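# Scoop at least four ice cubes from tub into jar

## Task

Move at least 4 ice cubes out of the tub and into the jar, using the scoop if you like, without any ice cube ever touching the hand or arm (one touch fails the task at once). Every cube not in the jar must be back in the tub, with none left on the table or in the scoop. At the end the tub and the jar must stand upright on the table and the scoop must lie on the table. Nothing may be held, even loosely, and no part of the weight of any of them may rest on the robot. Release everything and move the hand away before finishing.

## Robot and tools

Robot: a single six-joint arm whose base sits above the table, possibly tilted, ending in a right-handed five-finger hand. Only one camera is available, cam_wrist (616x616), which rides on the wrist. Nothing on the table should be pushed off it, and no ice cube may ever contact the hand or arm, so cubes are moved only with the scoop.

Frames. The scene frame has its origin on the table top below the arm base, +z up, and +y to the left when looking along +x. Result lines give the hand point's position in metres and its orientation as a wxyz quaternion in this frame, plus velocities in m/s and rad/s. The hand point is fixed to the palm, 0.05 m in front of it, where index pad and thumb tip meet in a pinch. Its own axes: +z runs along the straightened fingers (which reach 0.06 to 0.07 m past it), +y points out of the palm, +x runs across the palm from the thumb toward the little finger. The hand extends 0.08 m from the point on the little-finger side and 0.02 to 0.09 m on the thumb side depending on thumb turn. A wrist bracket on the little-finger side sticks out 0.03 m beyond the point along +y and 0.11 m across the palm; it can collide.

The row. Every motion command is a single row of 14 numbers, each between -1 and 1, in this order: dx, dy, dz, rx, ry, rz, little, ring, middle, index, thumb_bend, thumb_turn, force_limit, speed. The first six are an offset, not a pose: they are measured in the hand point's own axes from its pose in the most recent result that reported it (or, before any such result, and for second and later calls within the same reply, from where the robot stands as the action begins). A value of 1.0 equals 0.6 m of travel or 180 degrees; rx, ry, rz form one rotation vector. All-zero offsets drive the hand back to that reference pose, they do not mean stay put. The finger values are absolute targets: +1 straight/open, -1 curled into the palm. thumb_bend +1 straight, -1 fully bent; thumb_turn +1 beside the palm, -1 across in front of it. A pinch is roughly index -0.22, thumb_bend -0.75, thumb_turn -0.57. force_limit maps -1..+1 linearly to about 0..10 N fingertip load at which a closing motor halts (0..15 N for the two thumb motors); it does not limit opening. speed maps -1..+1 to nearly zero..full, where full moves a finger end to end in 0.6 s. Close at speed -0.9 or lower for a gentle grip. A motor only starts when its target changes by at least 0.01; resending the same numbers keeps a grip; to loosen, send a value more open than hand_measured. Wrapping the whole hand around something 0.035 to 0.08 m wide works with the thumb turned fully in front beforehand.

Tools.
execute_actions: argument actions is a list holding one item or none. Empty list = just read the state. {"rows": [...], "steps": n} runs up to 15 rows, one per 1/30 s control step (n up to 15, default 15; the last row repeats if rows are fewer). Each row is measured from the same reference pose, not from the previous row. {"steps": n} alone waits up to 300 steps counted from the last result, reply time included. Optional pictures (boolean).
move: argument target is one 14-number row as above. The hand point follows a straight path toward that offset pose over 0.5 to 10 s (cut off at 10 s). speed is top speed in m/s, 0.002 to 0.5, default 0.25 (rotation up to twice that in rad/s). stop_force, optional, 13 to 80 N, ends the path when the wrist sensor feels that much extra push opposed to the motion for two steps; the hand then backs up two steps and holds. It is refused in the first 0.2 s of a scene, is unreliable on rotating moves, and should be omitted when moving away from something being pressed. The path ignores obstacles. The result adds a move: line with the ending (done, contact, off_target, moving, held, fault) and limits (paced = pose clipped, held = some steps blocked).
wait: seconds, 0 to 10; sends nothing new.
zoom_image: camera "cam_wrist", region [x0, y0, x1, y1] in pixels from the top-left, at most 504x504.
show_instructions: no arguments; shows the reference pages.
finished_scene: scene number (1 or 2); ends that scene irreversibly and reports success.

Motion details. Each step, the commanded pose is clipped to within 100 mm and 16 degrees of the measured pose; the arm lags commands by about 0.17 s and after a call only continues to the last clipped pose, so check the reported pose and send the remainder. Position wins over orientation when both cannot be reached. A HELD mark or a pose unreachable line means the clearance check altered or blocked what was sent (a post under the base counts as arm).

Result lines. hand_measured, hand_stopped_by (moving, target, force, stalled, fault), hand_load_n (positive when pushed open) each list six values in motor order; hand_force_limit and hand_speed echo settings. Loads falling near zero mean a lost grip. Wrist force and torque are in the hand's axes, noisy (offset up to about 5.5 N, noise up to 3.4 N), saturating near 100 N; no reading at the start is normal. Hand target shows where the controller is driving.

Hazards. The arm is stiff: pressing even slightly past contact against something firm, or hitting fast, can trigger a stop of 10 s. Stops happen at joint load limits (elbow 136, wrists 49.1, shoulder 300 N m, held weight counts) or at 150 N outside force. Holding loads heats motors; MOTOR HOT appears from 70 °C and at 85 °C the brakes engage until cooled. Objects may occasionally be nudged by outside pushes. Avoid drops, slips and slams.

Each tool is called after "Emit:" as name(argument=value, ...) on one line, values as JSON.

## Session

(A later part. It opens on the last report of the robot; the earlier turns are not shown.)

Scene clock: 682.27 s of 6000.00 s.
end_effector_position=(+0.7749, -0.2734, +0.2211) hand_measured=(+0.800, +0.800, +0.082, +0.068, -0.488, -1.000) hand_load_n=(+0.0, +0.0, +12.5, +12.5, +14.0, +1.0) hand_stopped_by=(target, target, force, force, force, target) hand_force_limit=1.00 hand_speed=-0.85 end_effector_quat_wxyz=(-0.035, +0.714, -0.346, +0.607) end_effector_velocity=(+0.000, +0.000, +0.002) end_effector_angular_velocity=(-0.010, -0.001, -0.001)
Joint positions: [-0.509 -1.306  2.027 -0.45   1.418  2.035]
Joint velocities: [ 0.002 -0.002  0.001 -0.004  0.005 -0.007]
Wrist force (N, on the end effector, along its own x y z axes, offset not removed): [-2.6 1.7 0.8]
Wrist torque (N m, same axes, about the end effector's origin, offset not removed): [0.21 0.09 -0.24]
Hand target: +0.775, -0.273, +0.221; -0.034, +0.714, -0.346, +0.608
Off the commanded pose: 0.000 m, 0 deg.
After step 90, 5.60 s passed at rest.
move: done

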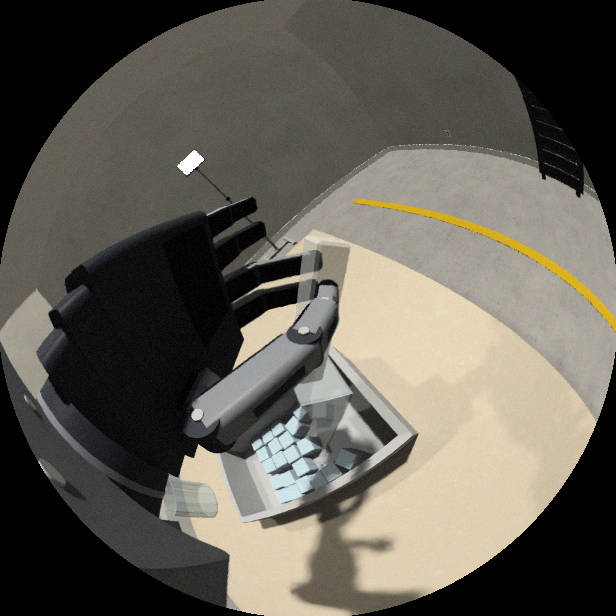

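Emit:
move(target=[-0.066,0.052,0.008,0,0,0,0.8,0.8,-0.9,-0.9,-0.55,-1,1,-0.85], speed=0.04)

Emit:
move(target=[-0.053,0.046,0.0265,0,-0.047,0.082,0.8,0.8,-0.9,-0.9,-0.55,-1,1,-0.85], speed=0.04)

Emit:
zoom_image(camera="cam_wrist", region=[210,340,400,530])

Scene clock: 699.07 s of 6000.00 s.
end_effector_position=(+0.7643, -0.2776, +0.1719) hand_measured=(+0.800, +0.800, +0.082, +0.068, -0.488, -1.000) hand_load_n=(+0.0, +0.0, +11.5, +12.5, +14.0, +0.5) hand_stopped_by=(target, target, force, force, force, target) hand_force_limit=1.00 hand_speed=-0.85 end_effector_quat_wxyz=(-0.035, +0.714, -0.346, +0.607) end_effector_velocity=(+0.000, -0.000, -0.000) end_effector_angular_velocity=(-0.002, -0.001, +0.000)
Joint positions: [-0.526 -1.256  2.075 -0.548  1.402  2.03 ]
Joint velocities: [-0.     0.     0.001 -0.003 -0.001 -0.001]
Wrist force (N, on the end effector, along its own x y z axes, offset not removed): [-3.1 -0.1 0.3]
Wrist torque (N m, same axes, about the end effector's origin, offset not removed): [0.02 0.15 -0.38]
Hand target: +0.764, -0.278, +0.172; -0.035, +0.714, -0.346, +0.607
Off the commanded pose: 0.000 m, 0 deg.
After step 90, 12.17 s passed at rest.
move: done

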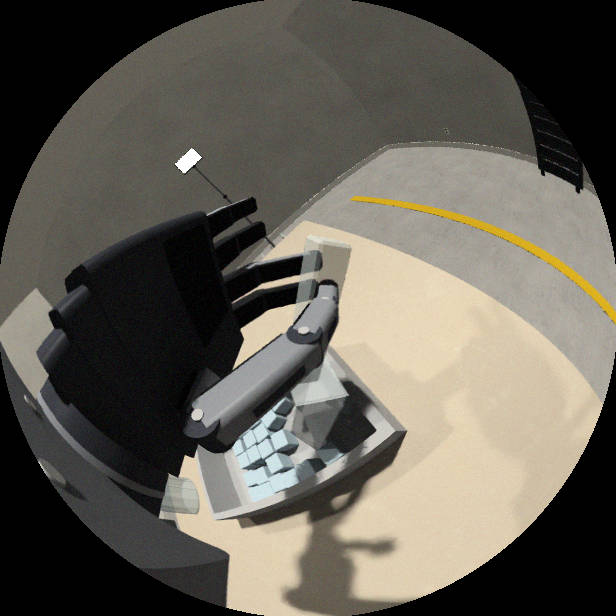

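Scene clock: 703.00 s of 6000.00 s.
end_effector_position=(+0.7653, -0.2874, +0.1281) hand_measured=(+0.800, +0.800, +0.082, +0.068, -0.488, -1.000) hand_load_n=(+0.0, +0.0, +12.0, +12.5, +14.5, +0.5) hand_stopped_by=(target, target, force, force, force, target) hand_force_limit=1.00 hand_speed=-0.85 end_effector_quat_wxyz=(-0.137, +0.707, -0.431, +0.544) end_effector_velocity=(-0.001, +0.000, -0.004) end_effector_angular_velocity=(+0.018, +0.004, -0.000)
Joint positions: [-0.599 -1.194  2.016 -0.416  1.254  2.231]
Joint velocities: [-0.004  0.005 -0.002  0.009 -0.008  0.01 ]
Wrist force (N, on the end effector, along its own x y z axes, offset not removed): [-3.2 2.6 0.8]
Wrist torque (N m, same axes, about the end effector's origin, offset not removed): [0.34 0.23 -0.20]
Hand target: +0.765, -0.287, +0.128; -0.138, +0.706, -0.432, +0.544
Off the commanded pose: 0.000 m, 0 deg.
move: done

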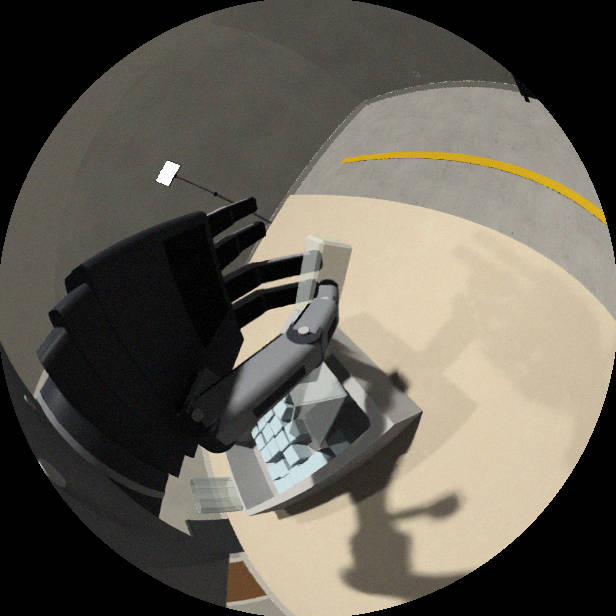

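Region (210, 340, 400, 530) of cam_wrist's 616x616 image, scaled by 2.653, with more detail than that image has.

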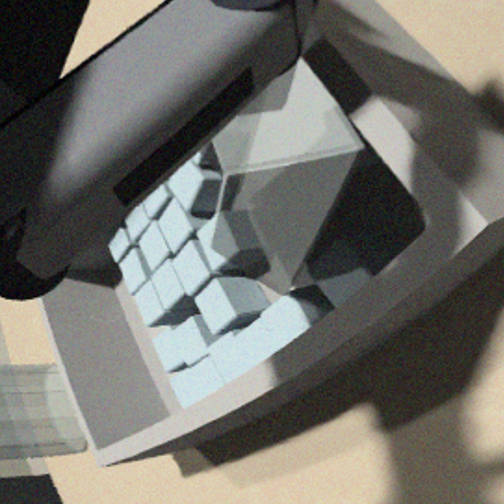

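Emit:
move(target=[-0.012,0.017,-0.002,0,0,0,0.8,0.8,-1,-1,-0.55,-1,1,-0.85], speed=0.02)

Emit:
move(target=[-0.169,-0.1,-0.097,0,0,0,0.8,0.8,-1,-1,-0.55,-1,1,-0.85], speed=0.4)

Emit:
zoom_image(camera="cam_wrist", region=[210,340,400,530])

Scene clock: 710.47 s of 6000.00 s.
end_effector_position=(+0.7593, -0.2876, +0.1173) hand_measured=(+0.800, +0.800, +0.082, +0.068, -0.488, -1.000) hand_load_n=(+0.0, +0.0, +11.5, +13.0, +14.5, +0.5) hand_stopped_by=(target, target, force, force, force, target) hand_force_limit=1.00 hand_speed=-0.85 end_effector_quat_wxyz=(-0.137, +0.707, -0.431, +0.544) end_effector_velocity=(-0.000, +0.000, -0.001) end_effector_angular_velocity=(-0.002, -0.003, +0.001)
Joint positions: [-0.606 -1.186  2.032 -0.439  1.248  2.228]
Joint velocities: [-0.     0.001  0.003 -0.007 -0.001 -0.001]
Wrist force (N, on the end effector, along its own x y z axes, offset not removed): [-2.1 1.3 0.1]
Wrist torque (N m, same axes, about the end effector's origin, offset not removed): [0.34 0.20 -0.11]
Hand target: +0.759, -0.288, +0.117; -0.137, +0.707, -0.431, +0.544
Off the commanded pose: 0.000 m, 0 deg.
After step 90, 3.57 s passed at rest.
move: done

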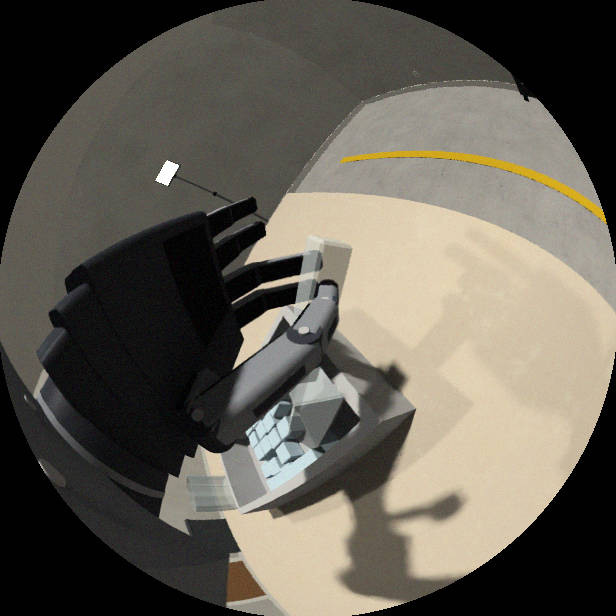

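Scene clock: 711.47 s of 6000.00 s.
end_effector_position=(+0.7316, -0.1595, +0.1127) hand_measured=(+0.800, +0.800, +0.082, +0.068, -0.488, -1.000) hand_load_n=(+0.0, +0.0, +12.5, +14.0, +15.0, -1.0) hand_stopped_by=(target, target, force, force, force, target) hand_force_limit=1.00 hand_speed=-0.85 end_effector_quat_wxyz=(-0.137, +0.706, -0.431, +0.544) end_effector_velocity=(-0.000, +0.002, -0.000) end_effector_angular_velocity=(-0.000, -0.000, -0.001)
Joint positions: [-0.43  -1.258  2.154 -0.507  1.41   2.299]
Joint velocities: [ 0.004 -0.     0.001 -0.001  0.005  0.002]
Wrist force (N, on the end effector, along its own x y z axes, offset not removed): [-3.4 0.5 1.3]
Wrist torque (N m, same axes, about the end effector's origin, offset not removed): [0.14 0.45 -0.18]
Hand target: +0.732, -0.159, +0.113; -0.137, +0.706, -0.431, +0.544
Off the commanded pose: 0.000 m, 0 deg.
move: done

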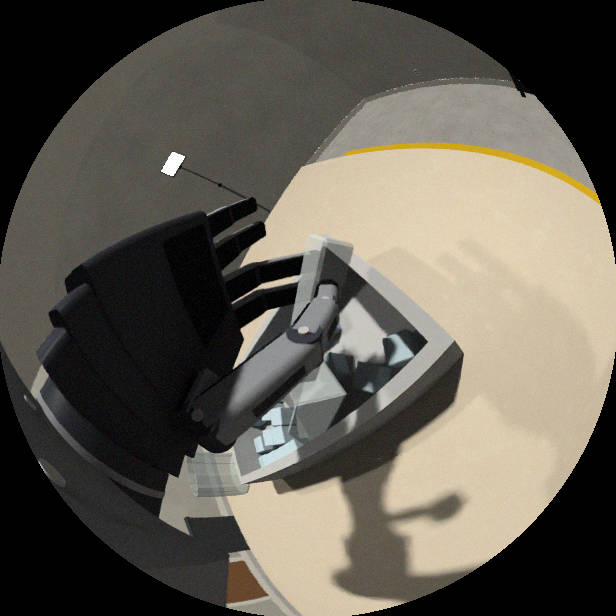

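Region (210, 340, 400, 530) of cam_wrist's 616x616 image, scaled by 2.653, with more detail than that image has.

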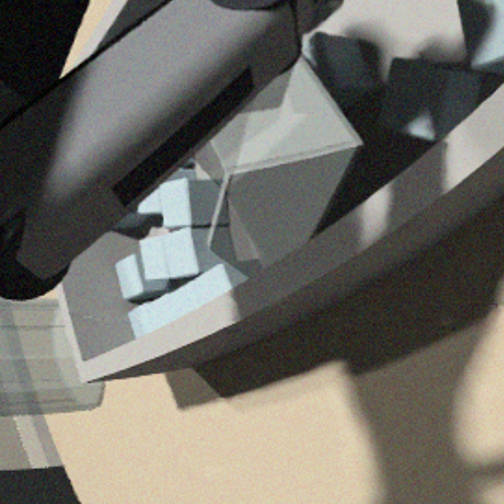

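Emit:
move(target=[0.006,-0.012,0.032,0,0,0,0.8,0.8,-1,-1,-0.55,-1,1,-0.85], speed=0.02)

Emit:
zoom_image(camera="cam_wrist", region=[230,360,370,500])

Scene clock: 718.17 s of 6000.00 s.
end_effector_position=(+0.7519, -0.1632, +0.1127) hand_measured=(+0.800, +0.800, +0.082, +0.068, -0.488, -1.000) hand_load_n=(+0.0, +0.0, +13.5, +12.0, +15.5, -3.0) hand_stopped_by=(target, target, force, force, force, target) hand_force_limit=1.00 hand_speed=-0.85 end_effector_quat_wxyz=(-0.137, +0.706, -0.431, +0.544) end_effector_velocity=(+0.001, +0.000, -0.001) end_effector_angular_velocity=(-0.001, +0.002, +0.001)
Joint positions: [-0.418 -1.231  2.113 -0.493  1.421  2.303]
Joint velocities: [ 0.001  0.002 -0.002  0.002  0.001 -0.001]
Wrist force (N, on the end effector, along its own x y z axes, offset not removed): [-0.1 -0.8 -0.7]
Wrist torque (N m, same axes, about the end effector's origin, offset not removed): [0.10 -0.32 -0.01]
Hand target: +0.752, -0.163, +0.113; -0.137, +0.706, -0.431, +0.544
Off the commanded pose: 0.000 m, 0 deg.
After step 90, 2.37 s passed at rest.
move: done

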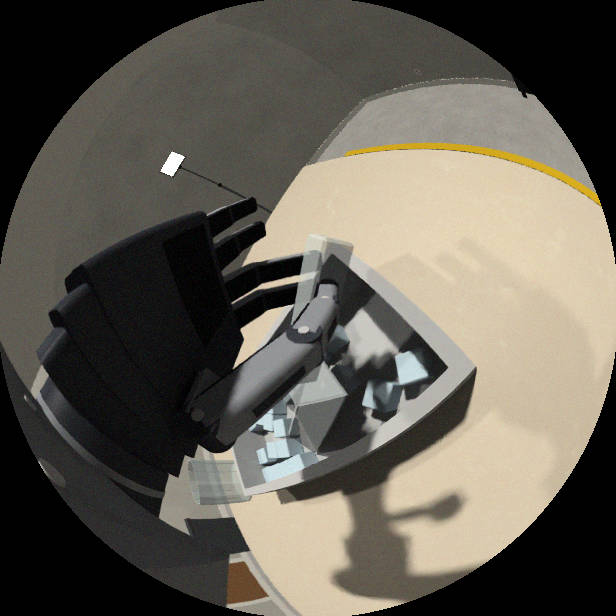

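Region (230, 360, 370, 500) of cam_wrist's 616x616 image, scaled by 3.600, with more detail than that image has.

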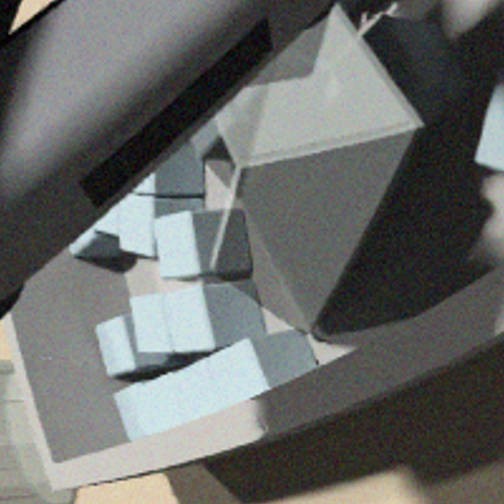

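Emit:
move(target=[0.004,0.008,-0.007,-0.0217,0.022,0.0127,0.8,0.8,-1,-1,-0.55,-1,1,-0.85], speed=0.03)

Emit:
move(target=[-0.039,-0.028,-0.014,0,0,0,0.8,0.8,-1,-1,-0.55,-1,1,-0.85], speed=0.02)

Emit:
zoom_image(camera="cam_wrist", region=[230,360,370,500])

Scene clock: 727.63 s of 6000.00 s.
end_effector_position=(+0.7461, -0.1666, +0.1127) hand_measured=(+0.800, +0.800, +0.082, +0.068, -0.488, -1.000) hand_load_n=(+0.0, +0.0, +15.0, +9.5, +16.0, -5.5) hand_stopped_by=(target, target, force, force, force, target) hand_force_limit=1.00 hand_speed=-0.85 end_effector_quat_wxyz=(-0.109, +0.683, -0.468, +0.550) end_effector_velocity=(+0.000, -0.001, +0.001) end_effector_angular_velocity=(-0.000, -0.002, -0.011)
Joint positions: [-0.385 -1.23   2.11  -0.497  1.548  2.356]
Joint velocities: [ 0.004 -0.    -0.002 -0.001  0.014  0.006]
Wrist force (N, on the end effector, along its own x y z axes, offset not removed): [-2.7 2.0 -1.2]
Wrist torque (N m, same axes, about the end effector's origin, offset not removed): [0.43 -0.13 -0.15]
Hand target: +0.746, -0.167, +0.113; -0.109, +0.683, -0.468, +0.550
Off the commanded pose: 0.000 m, 0 deg.
After step 90, 4.50 s passed at rest.
move: done

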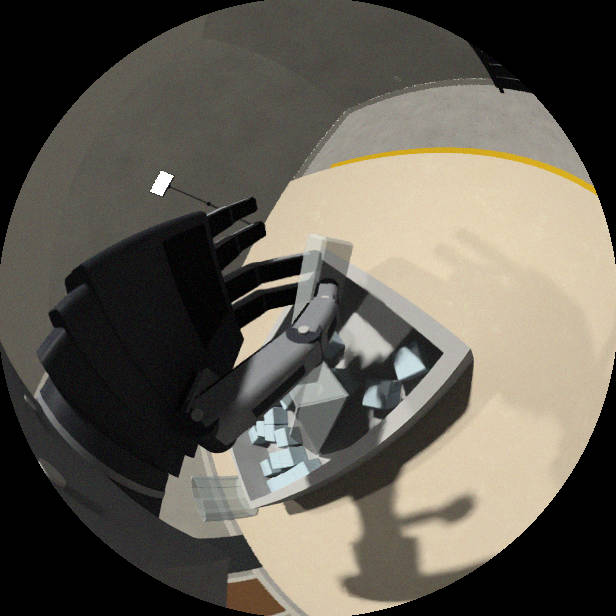

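Scene clock: 729.43 s of 6000.00 s.
end_effector_position=(+0.7486, -0.1369, +0.1117) hand_measured=(+0.800, +0.800, +0.082, +0.068, -0.488, -1.000) hand_load_n=(+0.0, +0.0, +14.0, +10.5, +16.0, -4.5) hand_stopped_by=(target, target, force, force, force, target) hand_force_limit=1.00 hand_speed=-0.85 end_effector_quat_wxyz=(-0.109, +0.683, -0.468, +0.550) end_effector_velocity=(+0.000, +0.002, +0.000) end_effector_angular_velocity=(-0.001, -0.001, +0.000)
Joint positions: [-0.331 -1.228  2.111 -0.498  1.598  2.376]
Joint velocities: [ 0.003 -0.     0.    -0.002  0.003  0.   ]
Wrist force (N, on the end effector, along its own x y z axes, offset not removed): [-0.1 2.3 -2.7]
Wrist torque (N m, same axes, about the end effector's origin, offset not removed): [0.57 -0.12 0.01]
Hand target: +0.749, -0.137, +0.112; -0.109, +0.683, -0.468, +0.550
Off the commanded pose: 0.000 m, 0 deg.
move: done

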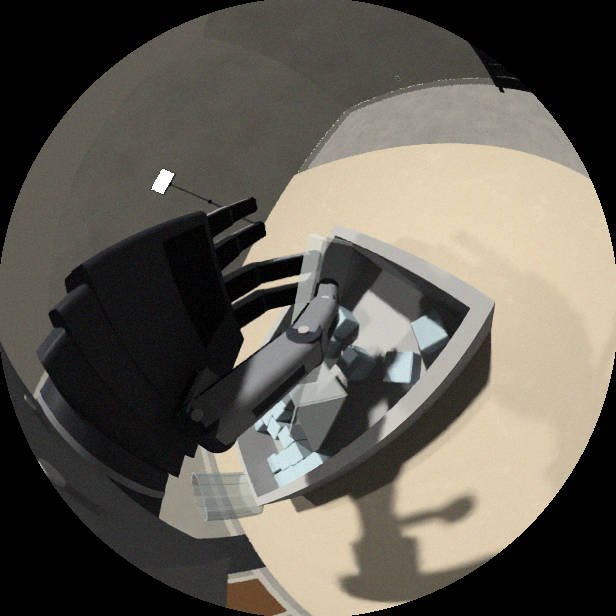

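Region (230, 360, 370, 500) of cam_wrist's 616x616 image, scaled by 3.600, with more detail than that image has.

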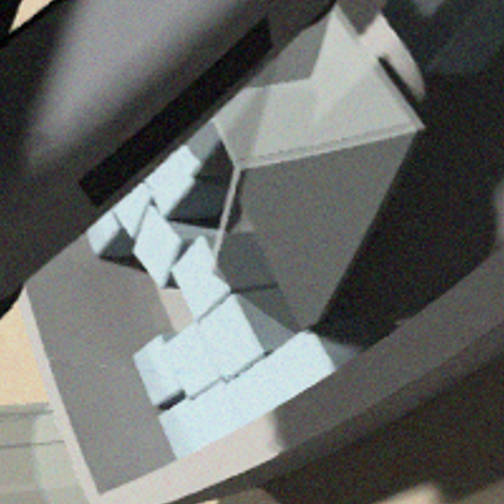

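Emit:
execute_actions(actions=[])

Scene clock: 746.97 s of 6000.00 s.
end_effector_position=(+0.7486, -0.1367, +0.1118) hand_measured=(+0.800, +0.800, +0.082, +0.068, -0.488, -1.000) hand_load_n=(+0.0, +0.0, +14.0, +10.5, +16.0, -4.5) hand_stopped_by=(target, target, force, force, force, target) hand_force_limit=1.00 hand_speed=-0.85 end_effector_quat_wxyz=(-0.109, +0.683, -0.468, +0.550) end_effector_velocity=(+0.001, -0.001, +0.001) end_effector_angular_velocity=(-0.000, -0.002, -0.001)
Joint positions: [-0.33  -1.228  2.111 -0.498  1.599  2.376]
Joint velocities: [-0.001 -0.001 -0.001 -0.001  0.     0.001]
Wrist force (N, on the end effector, along its own x y z axes, offset not removed): [-1.5 0.7 -3.0]
Wrist torque (N m, same axes, about the end effector's origin, offset not removed): [0.26 0.09 -0.12]
Hand target: +0.749, -0.137, +0.112; -0.109, +0.683, -0.468, +0.550
Off the commanded pose: 0.000 m, 0 deg.
Steps of this call (steps 1 to 90: nothing new was sent; then 14.53 s passed at rest). Readings (end_effector_position | what the end effector reports):
1: (+0.7486, -0.1368, +0.1117) | hand_measured=(+0.800, +0.800, +0.082, +0.068, -0.488, -1.000) hand_load_n=(+0.0, +0.0, +14.0, +10.5, +16.0, -4.5) hand_stopped_by=(target, target, force, force, force, target) hand_force_limit=1.00 hand_speed=-0.85
2: (+0.7486, -0.1368, +0.1117) | hand_measured=(+0.800, +0.800, +0.082, +0.068, -0.488, -1.000) hand_load_n=(+0.0, +0.0, +14.0, +10.5, +16.0, -4.5) hand_stopped_by=(target, target, force, force, force, target) hand_force_limit=1.00 hand_speed=-0.85
4: (+0.7486, -0.1368, +0.1118) | hand_measured=(+0.800, +0.800, +0.082, +0.068, -0.488, -1.000) hand_load_n=(+0.0, +0.0, +14.0, +10.5, +16.0, -4.5) hand_stopped_by=(target, target, force, force, force, target) hand_force_limit=1.00 hand_speed=-0.85
8: (+0.7486, -0.1367, +0.1118) | hand_measured=(+0.800, +0.800, +0.082, +0.068, -0.488, -1.000) hand_load_n=(+0.0, +0.0, +14.0, +10.5, +16.0, -4.5) hand_stopped_by=(target, target, force, force, force, target) hand_force_limit=1.00 hand_speed=-0.85
90: the state above

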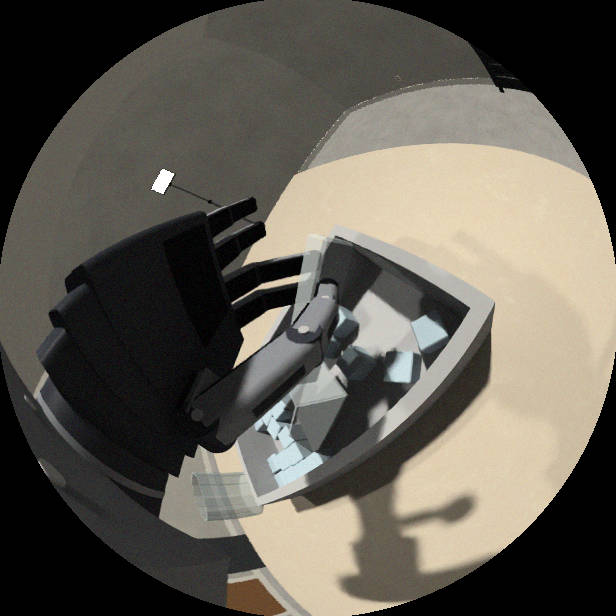

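Emit:
move(target=[-0.054,-0.034,-0.02,0,0,0,0.8,0.8,-1,-1,-0.55,-1,1,-0.85], speed=0.03)

Emit:
zoom_image(camera="cam_wrist", region=[180,350,380,530])

Scene clock: 754.00 s of 6000.00 s.
end_effector_position=(+0.7503, -0.0969, +0.1087) hand_measured=(+0.800, +0.800, +0.082, +0.068, -0.488, -1.000) hand_load_n=(+0.0, +0.0, +11.5, +13.0, +17.0, -1.5) hand_stopped_by=(target, target, force, force, force, target) hand_force_limit=1.00 hand_speed=-0.85 end_effector_quat_wxyz=(-0.109, +0.683, -0.468, +0.550) end_effector_velocity=(+0.001, +0.002, +0.001) end_effector_angular_velocity=(+0.000, -0.002, -0.001)
Joint positions: [-0.258 -1.222  2.11  -0.502  1.666  2.403]
Joint velocities: [ 0.004 -0.    -0.003  0.001  0.004  0.002]
Wrist force (N, on the end effector, along its own x y z axes, offset not removed): [1.9 0.6 1.1]
Wrist torque (N m, same axes, about the end effector's origin, offset not removed): [0.23 0.29 -0.03]
Hand target: +0.750, -0.097, +0.109; -0.109, +0.683, -0.468, +0.550
Off the commanded pose: 0.000 m, 0 deg.
After step 90, 2.37 s passed at rest.
move: done

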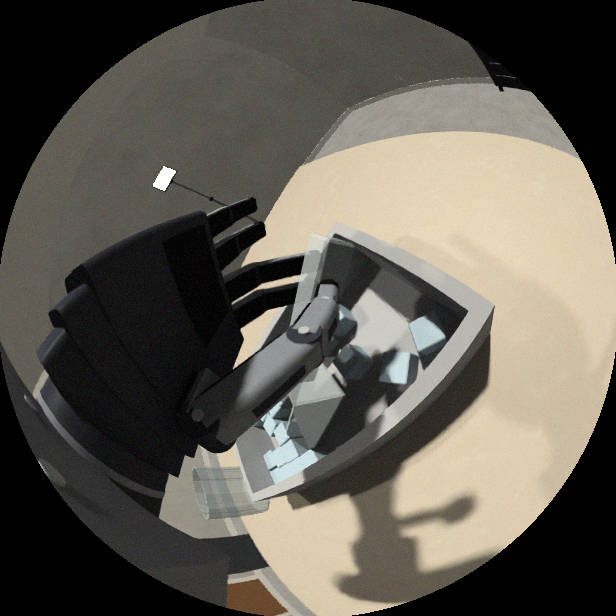

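Region (180, 350, 380, 530) of cam_wrist's 616x616 image, scaled by 2.520, with more detail than that image has; it fills the top 454 rows of this view, and the rest is white.

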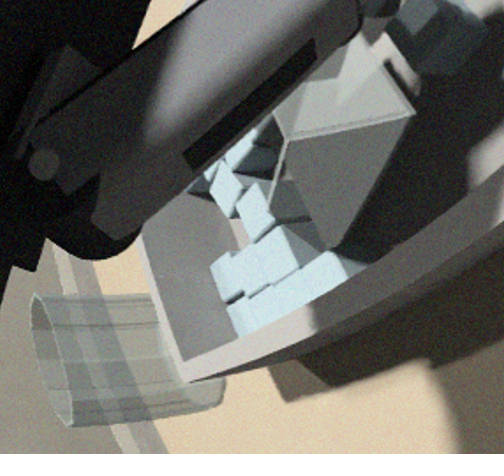

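Emit:
move(target=[0.005,-0.013,0.031,0,0,0,0.8,0.8,-1,-1,-0.55,-1,1,-0.85], speed=0.03)

Emit:
move(target=[-0.038,-0.028,-0.016,0,0,0,0.8,0.8,-1,-1,-0.55,-1,1,-0.85], speed=0.03)

Emit:
zoom_image(camera="cam_wrist", region=[180,350,380,530])

Scene clock: 762.97 s of 6000.00 s.
end_effector_position=(+0.7699, -0.1017, +0.1090) hand_measured=(+0.800, +0.800, +0.082, +0.068, -0.488, -1.000) hand_load_n=(+0.0, +0.0, +15.5, +7.5, +17.0, -7.5) hand_stopped_by=(target, target, force, force, force, target) hand_force_limit=1.00 hand_speed=-0.85 end_effector_quat_wxyz=(-0.109, +0.683, -0.468, +0.550) end_effector_velocity=(+0.002, -0.001, +0.000) end_effector_angular_velocity=(-0.001, -0.001, +0.000)
Joint positions: [-0.255 -1.198  2.071 -0.487  1.668  2.404]
Joint velocities: [ 0.     0.002 -0.004  0.    -0.    -0.001]
Wrist force (N, on the end effector, along its own x y z axes, offset not removed): [-2.2 0.9 -4.5]
Wrist torque (N m, same axes, about the end effector's origin, offset not removed): [0.28 -0.25 -0.31]
Hand target: +0.770, -0.102, +0.109; -0.109, +0.683, -0.468, +0.550
Off the commanded pose: 0.000 m, 0 deg.
After step 90, 4.97 s passed at rest.
move: done

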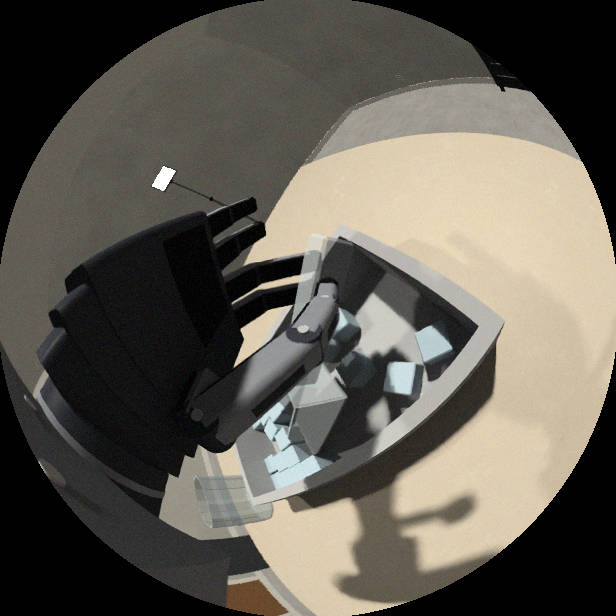

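Scene clock: 764.30 s of 6000.00 s.
end_effector_position=(+0.7713, -0.0720, +0.1089) hand_measured=(+0.800, +0.800, +0.082, +0.068, -0.488, -1.000) hand_load_n=(+0.0, +0.0, +12.5, +12.5, +16.5, -2.0) hand_stopped_by=(target, target, force, force, force, target) hand_force_limit=1.00 hand_speed=-0.85 end_effector_quat_wxyz=(-0.109, +0.683, -0.468, +0.550) end_effector_velocity=(-0.000, +0.002, +0.000) end_effector_angular_velocity=(-0.000, -0.000, +0.000)
Joint positions: [-0.202 -1.194  2.065 -0.483  1.717  2.425]
Joint velocities: [ 0.004 -0.001 -0.     0.     0.004  0.001]
Wrist force (N, on the end effector, along its own x y z axes, offset not removed): [1.7 1.9 -1.1]
Wrist torque (N m, same axes, about the end effector's origin, offset not removed): [0.47 0.30 -0.19]
Hand target: +0.771, -0.072, +0.109; -0.109, +0.683, -0.468, +0.550
Off the commanded pose: 0.000 m, 0 deg.
move: done

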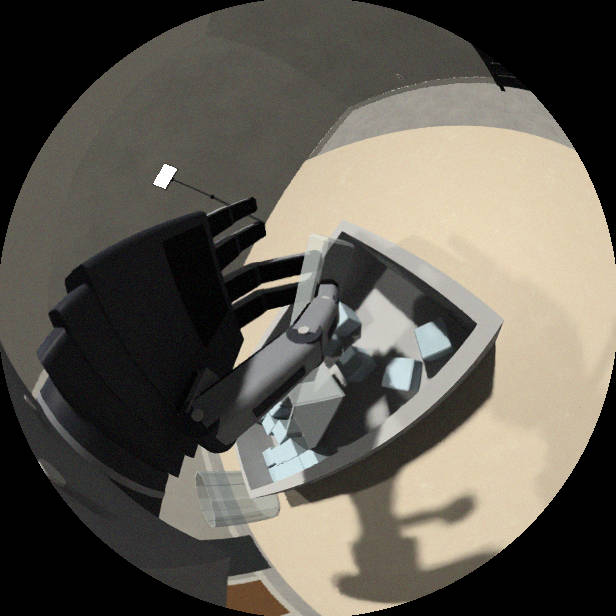

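Region (180, 350, 380, 530) of cam_wrist's 616x616 image, scaled by 2.520, with more detail than that image has; it fills the top 454 rows of this view, and the rest is white.

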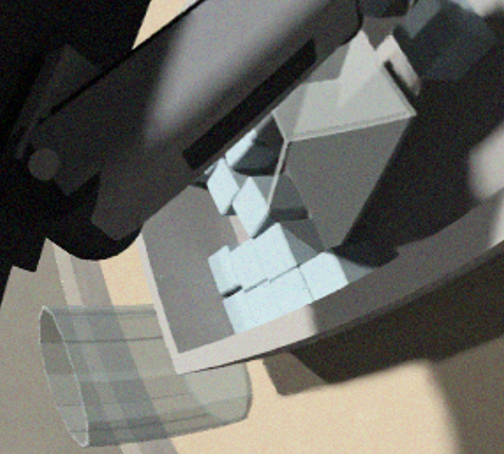

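Emit:
move(target=[0.005,0.022,-0.03,0,0,0,0.8,0.8,-1,-1,-0.55,-1,1,-0.85], speed=0.03)

Emit:
move(target=[-0.032,-0.021,-0.012,0,0,0,0.8,0.8,-1,-1,-0.55,-1,1,-0.85], speed=0.03)

Emit:
zoom_image(camera="cam_wrist", region=[180,350,380,530])

Scene clock: 772.83 s of 6000.00 s.
end_effector_position=(+0.7492, -0.0748, +0.1087) hand_measured=(+0.800, +0.800, +0.082, +0.072, -0.488, -1.000) hand_load_n=(+0.0, +0.0, +10.5, +17.0, +13.0, +3.5) hand_stopped_by=(target, target, force, force, force, target) hand_force_limit=1.00 hand_speed=-0.85 end_effector_quat_wxyz=(-0.109, +0.683, -0.468, +0.550) end_effector_velocity=(-0.003, -0.000, -0.000) end_effector_angular_velocity=(+0.000, +0.001, -0.000)
Joint positions: [-0.218 -1.222  2.11  -0.5    1.703  2.419]
Joint velocities: [-0.002 -0.003  0.005 -0.002 -0.002 -0.001]
Wrist force (N, on the end effector, along its own x y z axes, offset not removed): [-1.7 -0.2 0.8]
Wrist torque (N m, same axes, about the end effector's origin, offset not removed): [0.13 0.33 -0.03]
Hand target: +0.749, -0.075, +0.109; -0.109, +0.683, -0.468, +0.550
Off the commanded pose: 0.000 m, 0 deg.
After step 90, 4.47 s passed at rest.
move: done

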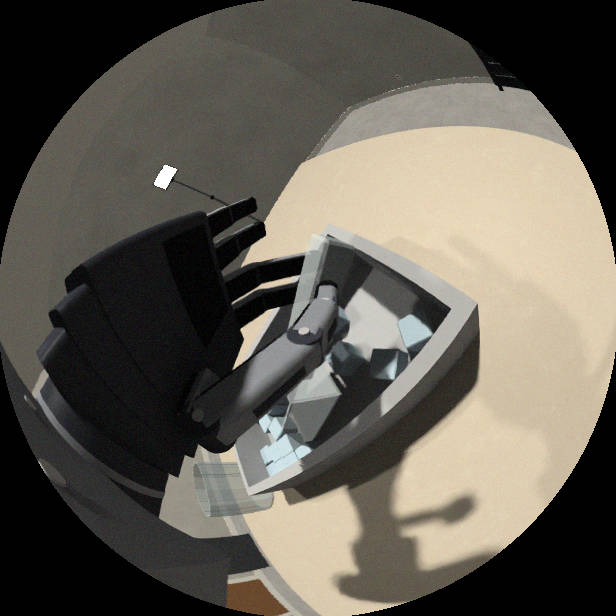

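Scene clock: 773.97 s of 6000.00 s.
end_effector_position=(+0.7504, -0.0510, +0.1073) hand_measured=(+0.800, +0.800, +0.082, +0.072, -0.488, -1.000) hand_load_n=(+0.0, +0.0, +11.5, +13.0, +15.5, +0.0) hand_stopped_by=(target, target, force, force, force, target) hand_force_limit=1.00 hand_speed=-0.85 end_effector_quat_wxyz=(-0.109, +0.683, -0.468, +0.550) end_effector_velocity=(+0.000, +0.002, -0.000) end_effector_angular_velocity=(+0.000, -0.001, -0.001)
Joint positions: [-0.173 -1.216  2.104 -0.498  1.744  2.436]
Joint velocities: [ 0.004  0.001 -0.    -0.001  0.004  0.002]
Wrist force (N, on the end effector, along its own x y z axes, offset not removed): [1.6 0.6 3.8]
Wrist torque (N m, same axes, about the end effector's origin, offset not removed): [-0.03 0.24 -0.19]
Hand target: +0.750, -0.051, +0.107; -0.109, +0.683, -0.468, +0.550
Off the commanded pose: 0.000 m, 0 deg.
move: done

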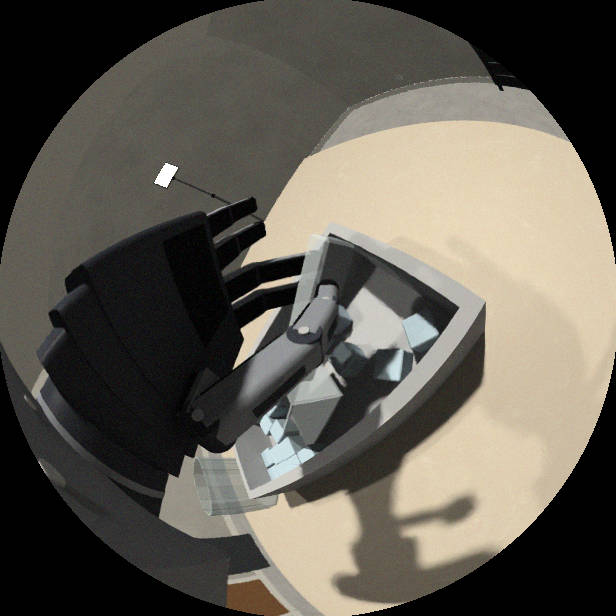

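Region (180, 350, 380, 530) of cam_wrist's 616x616 image, scaled by 2.520, with more detail than that image has; it fills the top 454 rows of this view, and the rest is white.

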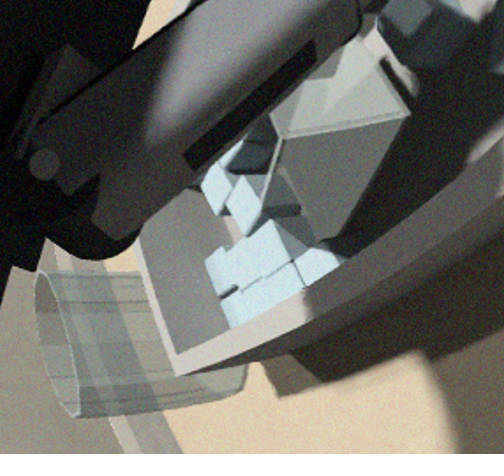

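Emit:
move(target=[0.13,0.057,0.033,0,0,0,0.8,0.8,-1,-1,-0.55,-1,1,-0.85], speed=0.08)

Emit:
move(target=[0.19,0.14,0.081,0,0,0,0.8,0.8,-1,-1,-0.55,-1,1,-0.85], speed=0.45)

Scene clock: 792.37 s of 6000.00 s.
end_effector_position=(+0.7463, -0.1358, +0.1279) hand_measured=(+0.800, +0.800, +0.082, +0.072, -0.488, -1.000) hand_load_n=(+0.0, +0.0, +12.5, +12.5, +13.5, -1.0) hand_stopped_by=(target, target, force, force, force, target) hand_force_limit=1.00 hand_speed=-0.85 end_effector_quat_wxyz=(-0.109, +0.683, -0.468, +0.550) end_effector_velocity=(-0.001, -0.002, -0.000) end_effector_angular_velocity=(+0.001, +0.003, -0.001)
Joint positions: [-0.33  -1.255  2.108 -0.469  1.599  2.376]
Joint velocities: [-0.004 -0.001  0.     0.003 -0.003 -0.002]
Wrist force (N, on the end effector, along its own x y z axes, offset not removed): [-1.7 0.1 0.6]
Wrist torque (N m, same axes, about the end effector's origin, offset not removed): [0.02 0.03 -0.18]
Hand target: +0.746, -0.136, +0.128; -0.109, +0.683, -0.468, +0.550
Off the commanded pose: 0.000 m, 0 deg.
After step 90, 13.87 s passed at rest.
move: done

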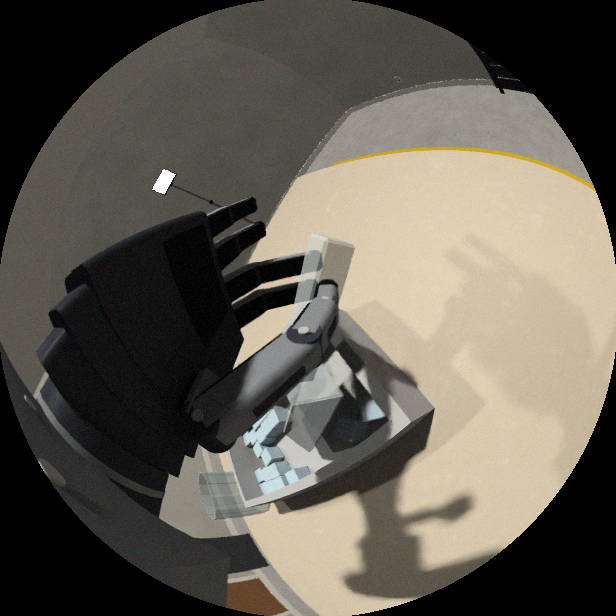

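Scene clock: 793.40 s of 6000.00 s.
end_effector_position=(+0.7394, -0.2852, +0.1281) hand_measured=(+0.800, +0.800, +0.082, +0.070, -0.488, -1.000) hand_load_n=(+0.0, +0.0, +11.0, +12.0, +15.5, -1.0) hand_stopped_by=(target, target, force, force, force, target) hand_force_limit=1.00 hand_speed=-0.85 end_effector_quat_wxyz=(-0.109, +0.683, -0.468, +0.550) end_effector_velocity=(+0.001, -0.003, +0.001) end_effector_angular_velocity=(-0.001, -0.001, +0.001)
Joint positions: [-0.583 -1.226  2.064 -0.445  1.365  2.28 ]
Joint velocities: [-0.003  0.001 -0.004  0.001 -0.004 -0.001]
Wrist force (N, on the end effector, along its own x y z axes, offset not removed): [-3.0 -2.0 -1.6]
Wrist torque (N m, same axes, about the end effector's origin, offset not removed): [0.10 0.21 -0.04]
Hand target: +0.739, -0.285, +0.128; -0.109, +0.683, -0.468, +0.550
Off the commanded pose: 0.000 m, 0 deg.
move: done

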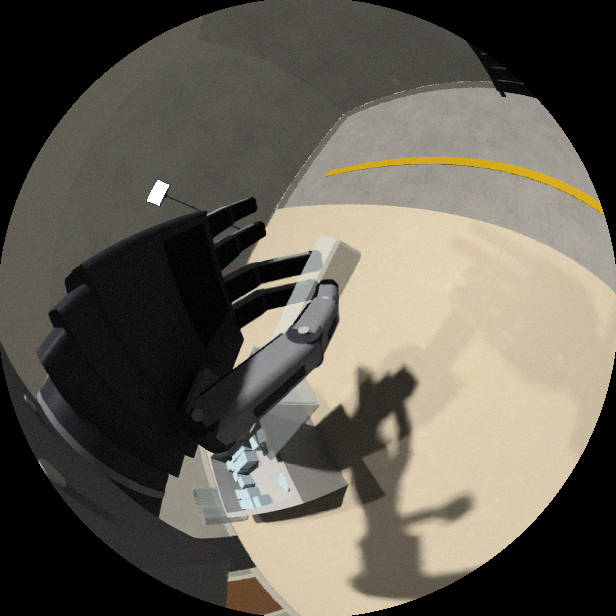

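Emit:
move(target=[0.115,0.05,0.029,0,-0.022,0.038,0.8,0.8,-1,-1,-0.55,-1,1,-0.85], speed=0.1)

Emit:
move(target=[-0.08,0.11,0.063,0,0,0,0.8,0.8,-1,-1,-0.55,-1,1,-0.85], speed=0.1)

Scene clock: 802.97 s of 6000.00 s.
end_effector_position=(+0.7358, -0.3599, +0.1465) hand_measured=(+0.800, +0.800, +0.082, +0.070, -0.488, -1.000) hand_load_n=(+0.0, +0.0, +11.5, +12.5, +14.0, -1.0) hand_stopped_by=(target, target, force, force, force, target) hand_force_limit=1.00 hand_speed=-0.85 end_effector_quat_wxyz=(-0.158, +0.673, -0.503, +0.519) end_effector_velocity=(-0.000, -0.002, -0.000) end_effector_angular_velocity=(+0.004, +0.002, +0.001)
Joint positions: [-0.722 -1.207  1.967 -0.296  1.193  2.323]
Joint velocities: [-0.004  0.002 -0.003  0.005 -0.005 -0.001]
Wrist force (N, on the end effector, along its own x y z axes, offset not removed): [-1.4 1.9 1.7]
Wrist torque (N m, same axes, about the end effector's origin, offset not removed): [0.24 -0.16 -0.14]
Hand target: +0.736, -0.360, +0.147; -0.158, +0.673, -0.503, +0.519
Off the commanded pose: 0.000 m, 0 deg.
After step 90, 5.33 s passed at rest.
move: done

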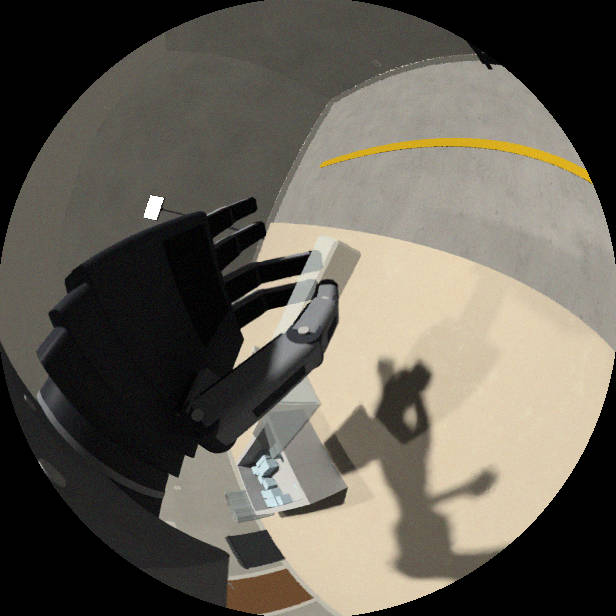

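Scene clock: 804.33 s of 6000.00 s.
end_effector_position=(+0.7365, -0.3606, +0.0568) hand_measured=(+0.800, +0.800, +0.082, +0.070, -0.488, -1.000) hand_load_n=(+0.0, +0.0, +11.5, +12.5, +14.0, -1.0) hand_stopped_by=(target, target, force, force, force, target) hand_force_limit=1.00 hand_speed=-0.85 end_effector_quat_wxyz=(-0.158, +0.673, -0.503, +0.519) end_effector_velocity=(+0.000, -0.000, -0.002) end_effector_angular_velocity=(-0.001, -0.001, -0.001)
Joint positions: [-0.722 -1.087  2.003 -0.452  1.192  2.323]
Joint velocities: [-0.     0.003  0.001 -0.006  0.     0.001]
Wrist force (N, on the end effector, along its own x y z axes, offset not removed): [-2.7 0.8 -0.7]
Wrist torque (N m, same axes, about the end effector's origin, offset not removed): [0.20 0.26 -0.26]
Hand target: +0.737, -0.361, +0.057; -0.158, +0.673, -0.503, +0.519
Off the commanded pose: 0.000 m, 0 deg.
move: done

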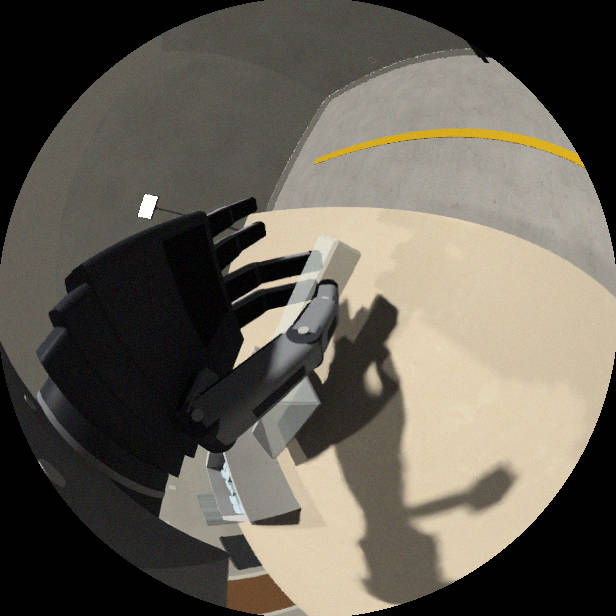

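Emit:
move(target=[-0.016,0.022,0.013,0,0,0,0.8,0.8,-1,-1,-0.55,-1,1,-0.85], speed=0.02)

Emit:
move(target=[0,0,0,0,0,0,0.8,0.8,0.3,0.3,-0.42,-1,1,-0.5])

Emit:
move(target=[0,0,0,0,-0.09,0.156,0.8,0.8,0.3,0.3,-0.42,-1,1,-0.5], speed=0.1)

Scene clock: 810.57 s of 6000.00 s.
end_effector_position=(+0.7368, -0.3608, +0.0389) hand_measured=(+0.800, +0.800, +0.082, +0.070, -0.488, -1.000) hand_load_n=(+0.0, +0.0, +11.5, +12.5, +14.0, -1.0) hand_stopped_by=(target, target, force, force, force, target) hand_force_limit=1.00 hand_speed=-0.85 end_effector_quat_wxyz=(-0.158, +0.673, -0.503, +0.519) end_effector_velocity=(+0.000, +0.000, -0.001) end_effector_angular_velocity=(+0.001, -0.001, -0.000)
Joint positions: [-0.722 -1.061  2.007 -0.482  1.192  2.323]
Joint velocities: [ 0.     0.002  0.001 -0.003  0.     0.002]
Wrist force (N, on the end effector, along its own x y z axes, offset not removed): [-3.2 1.6 -0.4]
Wrist torque (N m, same axes, about the end effector's origin, offset not removed): [0.31 0.23 -0.24]
Hand target: +0.737, -0.361, +0.039; -0.158, +0.673, -0.503, +0.519
Off the commanded pose: 0.000 m, 0 deg.
After step 90, 2.03 s passed at rest.
move: done

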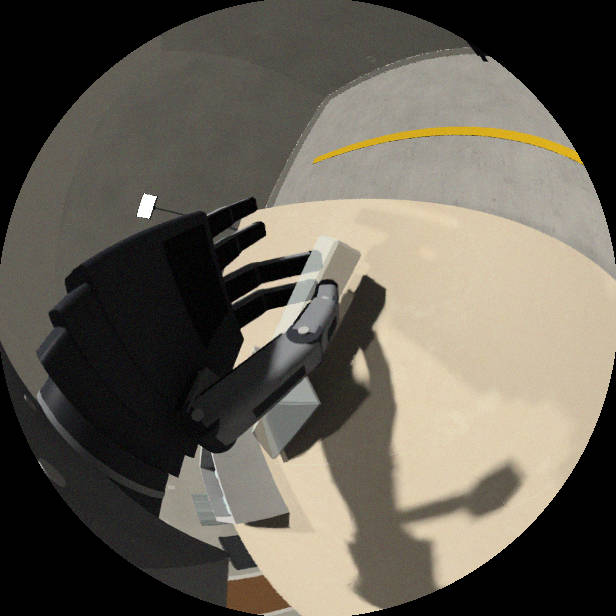

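Scene clock: 811.13 s of 6000.00 s.
end_effector_position=(+0.7368, -0.3608, +0.0388) hand_measured=(+0.800, +0.800, +0.300, +0.300, -0.420, -1.000) hand_load_n=(+0.0, +0.0, +0.0, +0.0, +0.0, +0.0) hand_stopped_by=(target, target, target, target, target, target) hand_force_limit=1.00 hand_speed=-0.50 end_effector_quat_wxyz=(-0.158, +0.673, -0.503, +0.519) end_effector_velocity=(+0.001, -0.001, +0.001) end_effector_angular_velocity=(-0.002, -0.002, -0.000)
Joint positions: [-0.722 -1.061  2.007 -0.482  1.192  2.323]
Joint velocities: [ 0.     0.    -0.001 -0.002  0.     0.   ]
Wrist force (N, on the end effector, along its own x y z axes, offset not removed): [-1.0 1.1 0.4]
Wrist torque (N m, same axes, about the end effector's origin, offset not removed): [0.33 -0.08 -0.15]
Hand target: +0.737, -0.361, +0.039; -0.158, +0.673, -0.503, +0.519
Off the commanded pose: 0.000 m, 0 deg.
move: done

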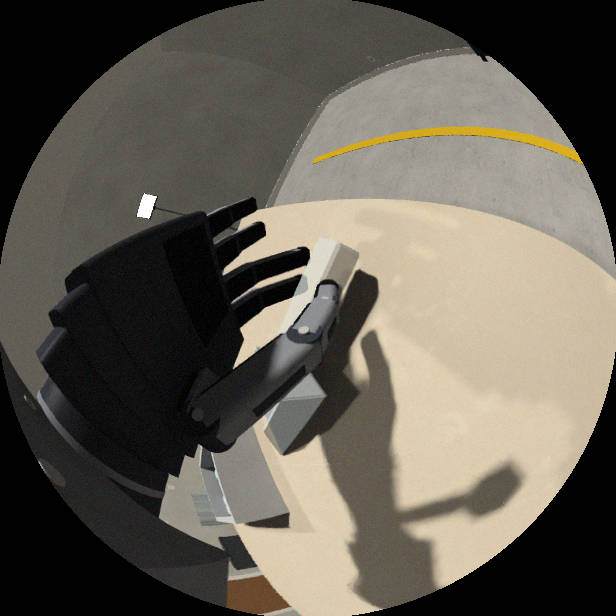

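Scene clock: 814.33 s of 6000.00 s.
end_effector_position=(+0.7368, -0.3609, +0.0387) hand_measured=(+0.800, +0.800, +0.300, +0.300, -0.420, -1.000) hand_load_n=(+0.0, +0.0, +0.0, +0.0, +0.0, +0.0) hand_stopped_by=(target, target, target, target, target, target) hand_force_limit=1.00 hand_speed=-0.50 end_effector_quat_wxyz=(-0.346, +0.597, -0.624, +0.367) end_effector_velocity=(+0.000, -0.000, -0.000) end_effector_angular_velocity=(+0.011, -0.002, +0.001)
Joint positions: [-0.844 -0.975  1.851 -0.17   0.869  2.631]
Joint velocities: [-0.002  0.003 -0.004  0.004 -0.007  0.006]
Wrist force (N, on the end effector, along its own x y z axes, offset not removed): [-4.4 0.2 0.7]
Wrist torque (N m, same axes, about the end effector's origin, offset not removed): [0.09 0.40 -0.45]
Hand target: +0.737, -0.361, +0.039; -0.347, +0.597, -0.624, +0.366
Off the commanded pose: 0.000 m, 0 deg.
move: done

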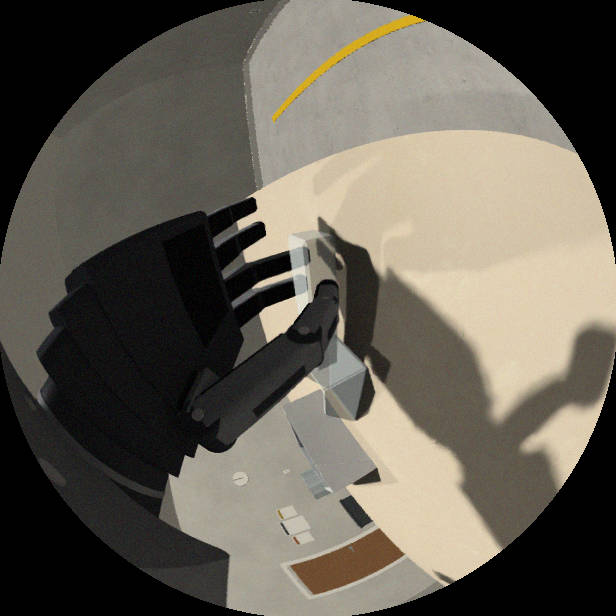

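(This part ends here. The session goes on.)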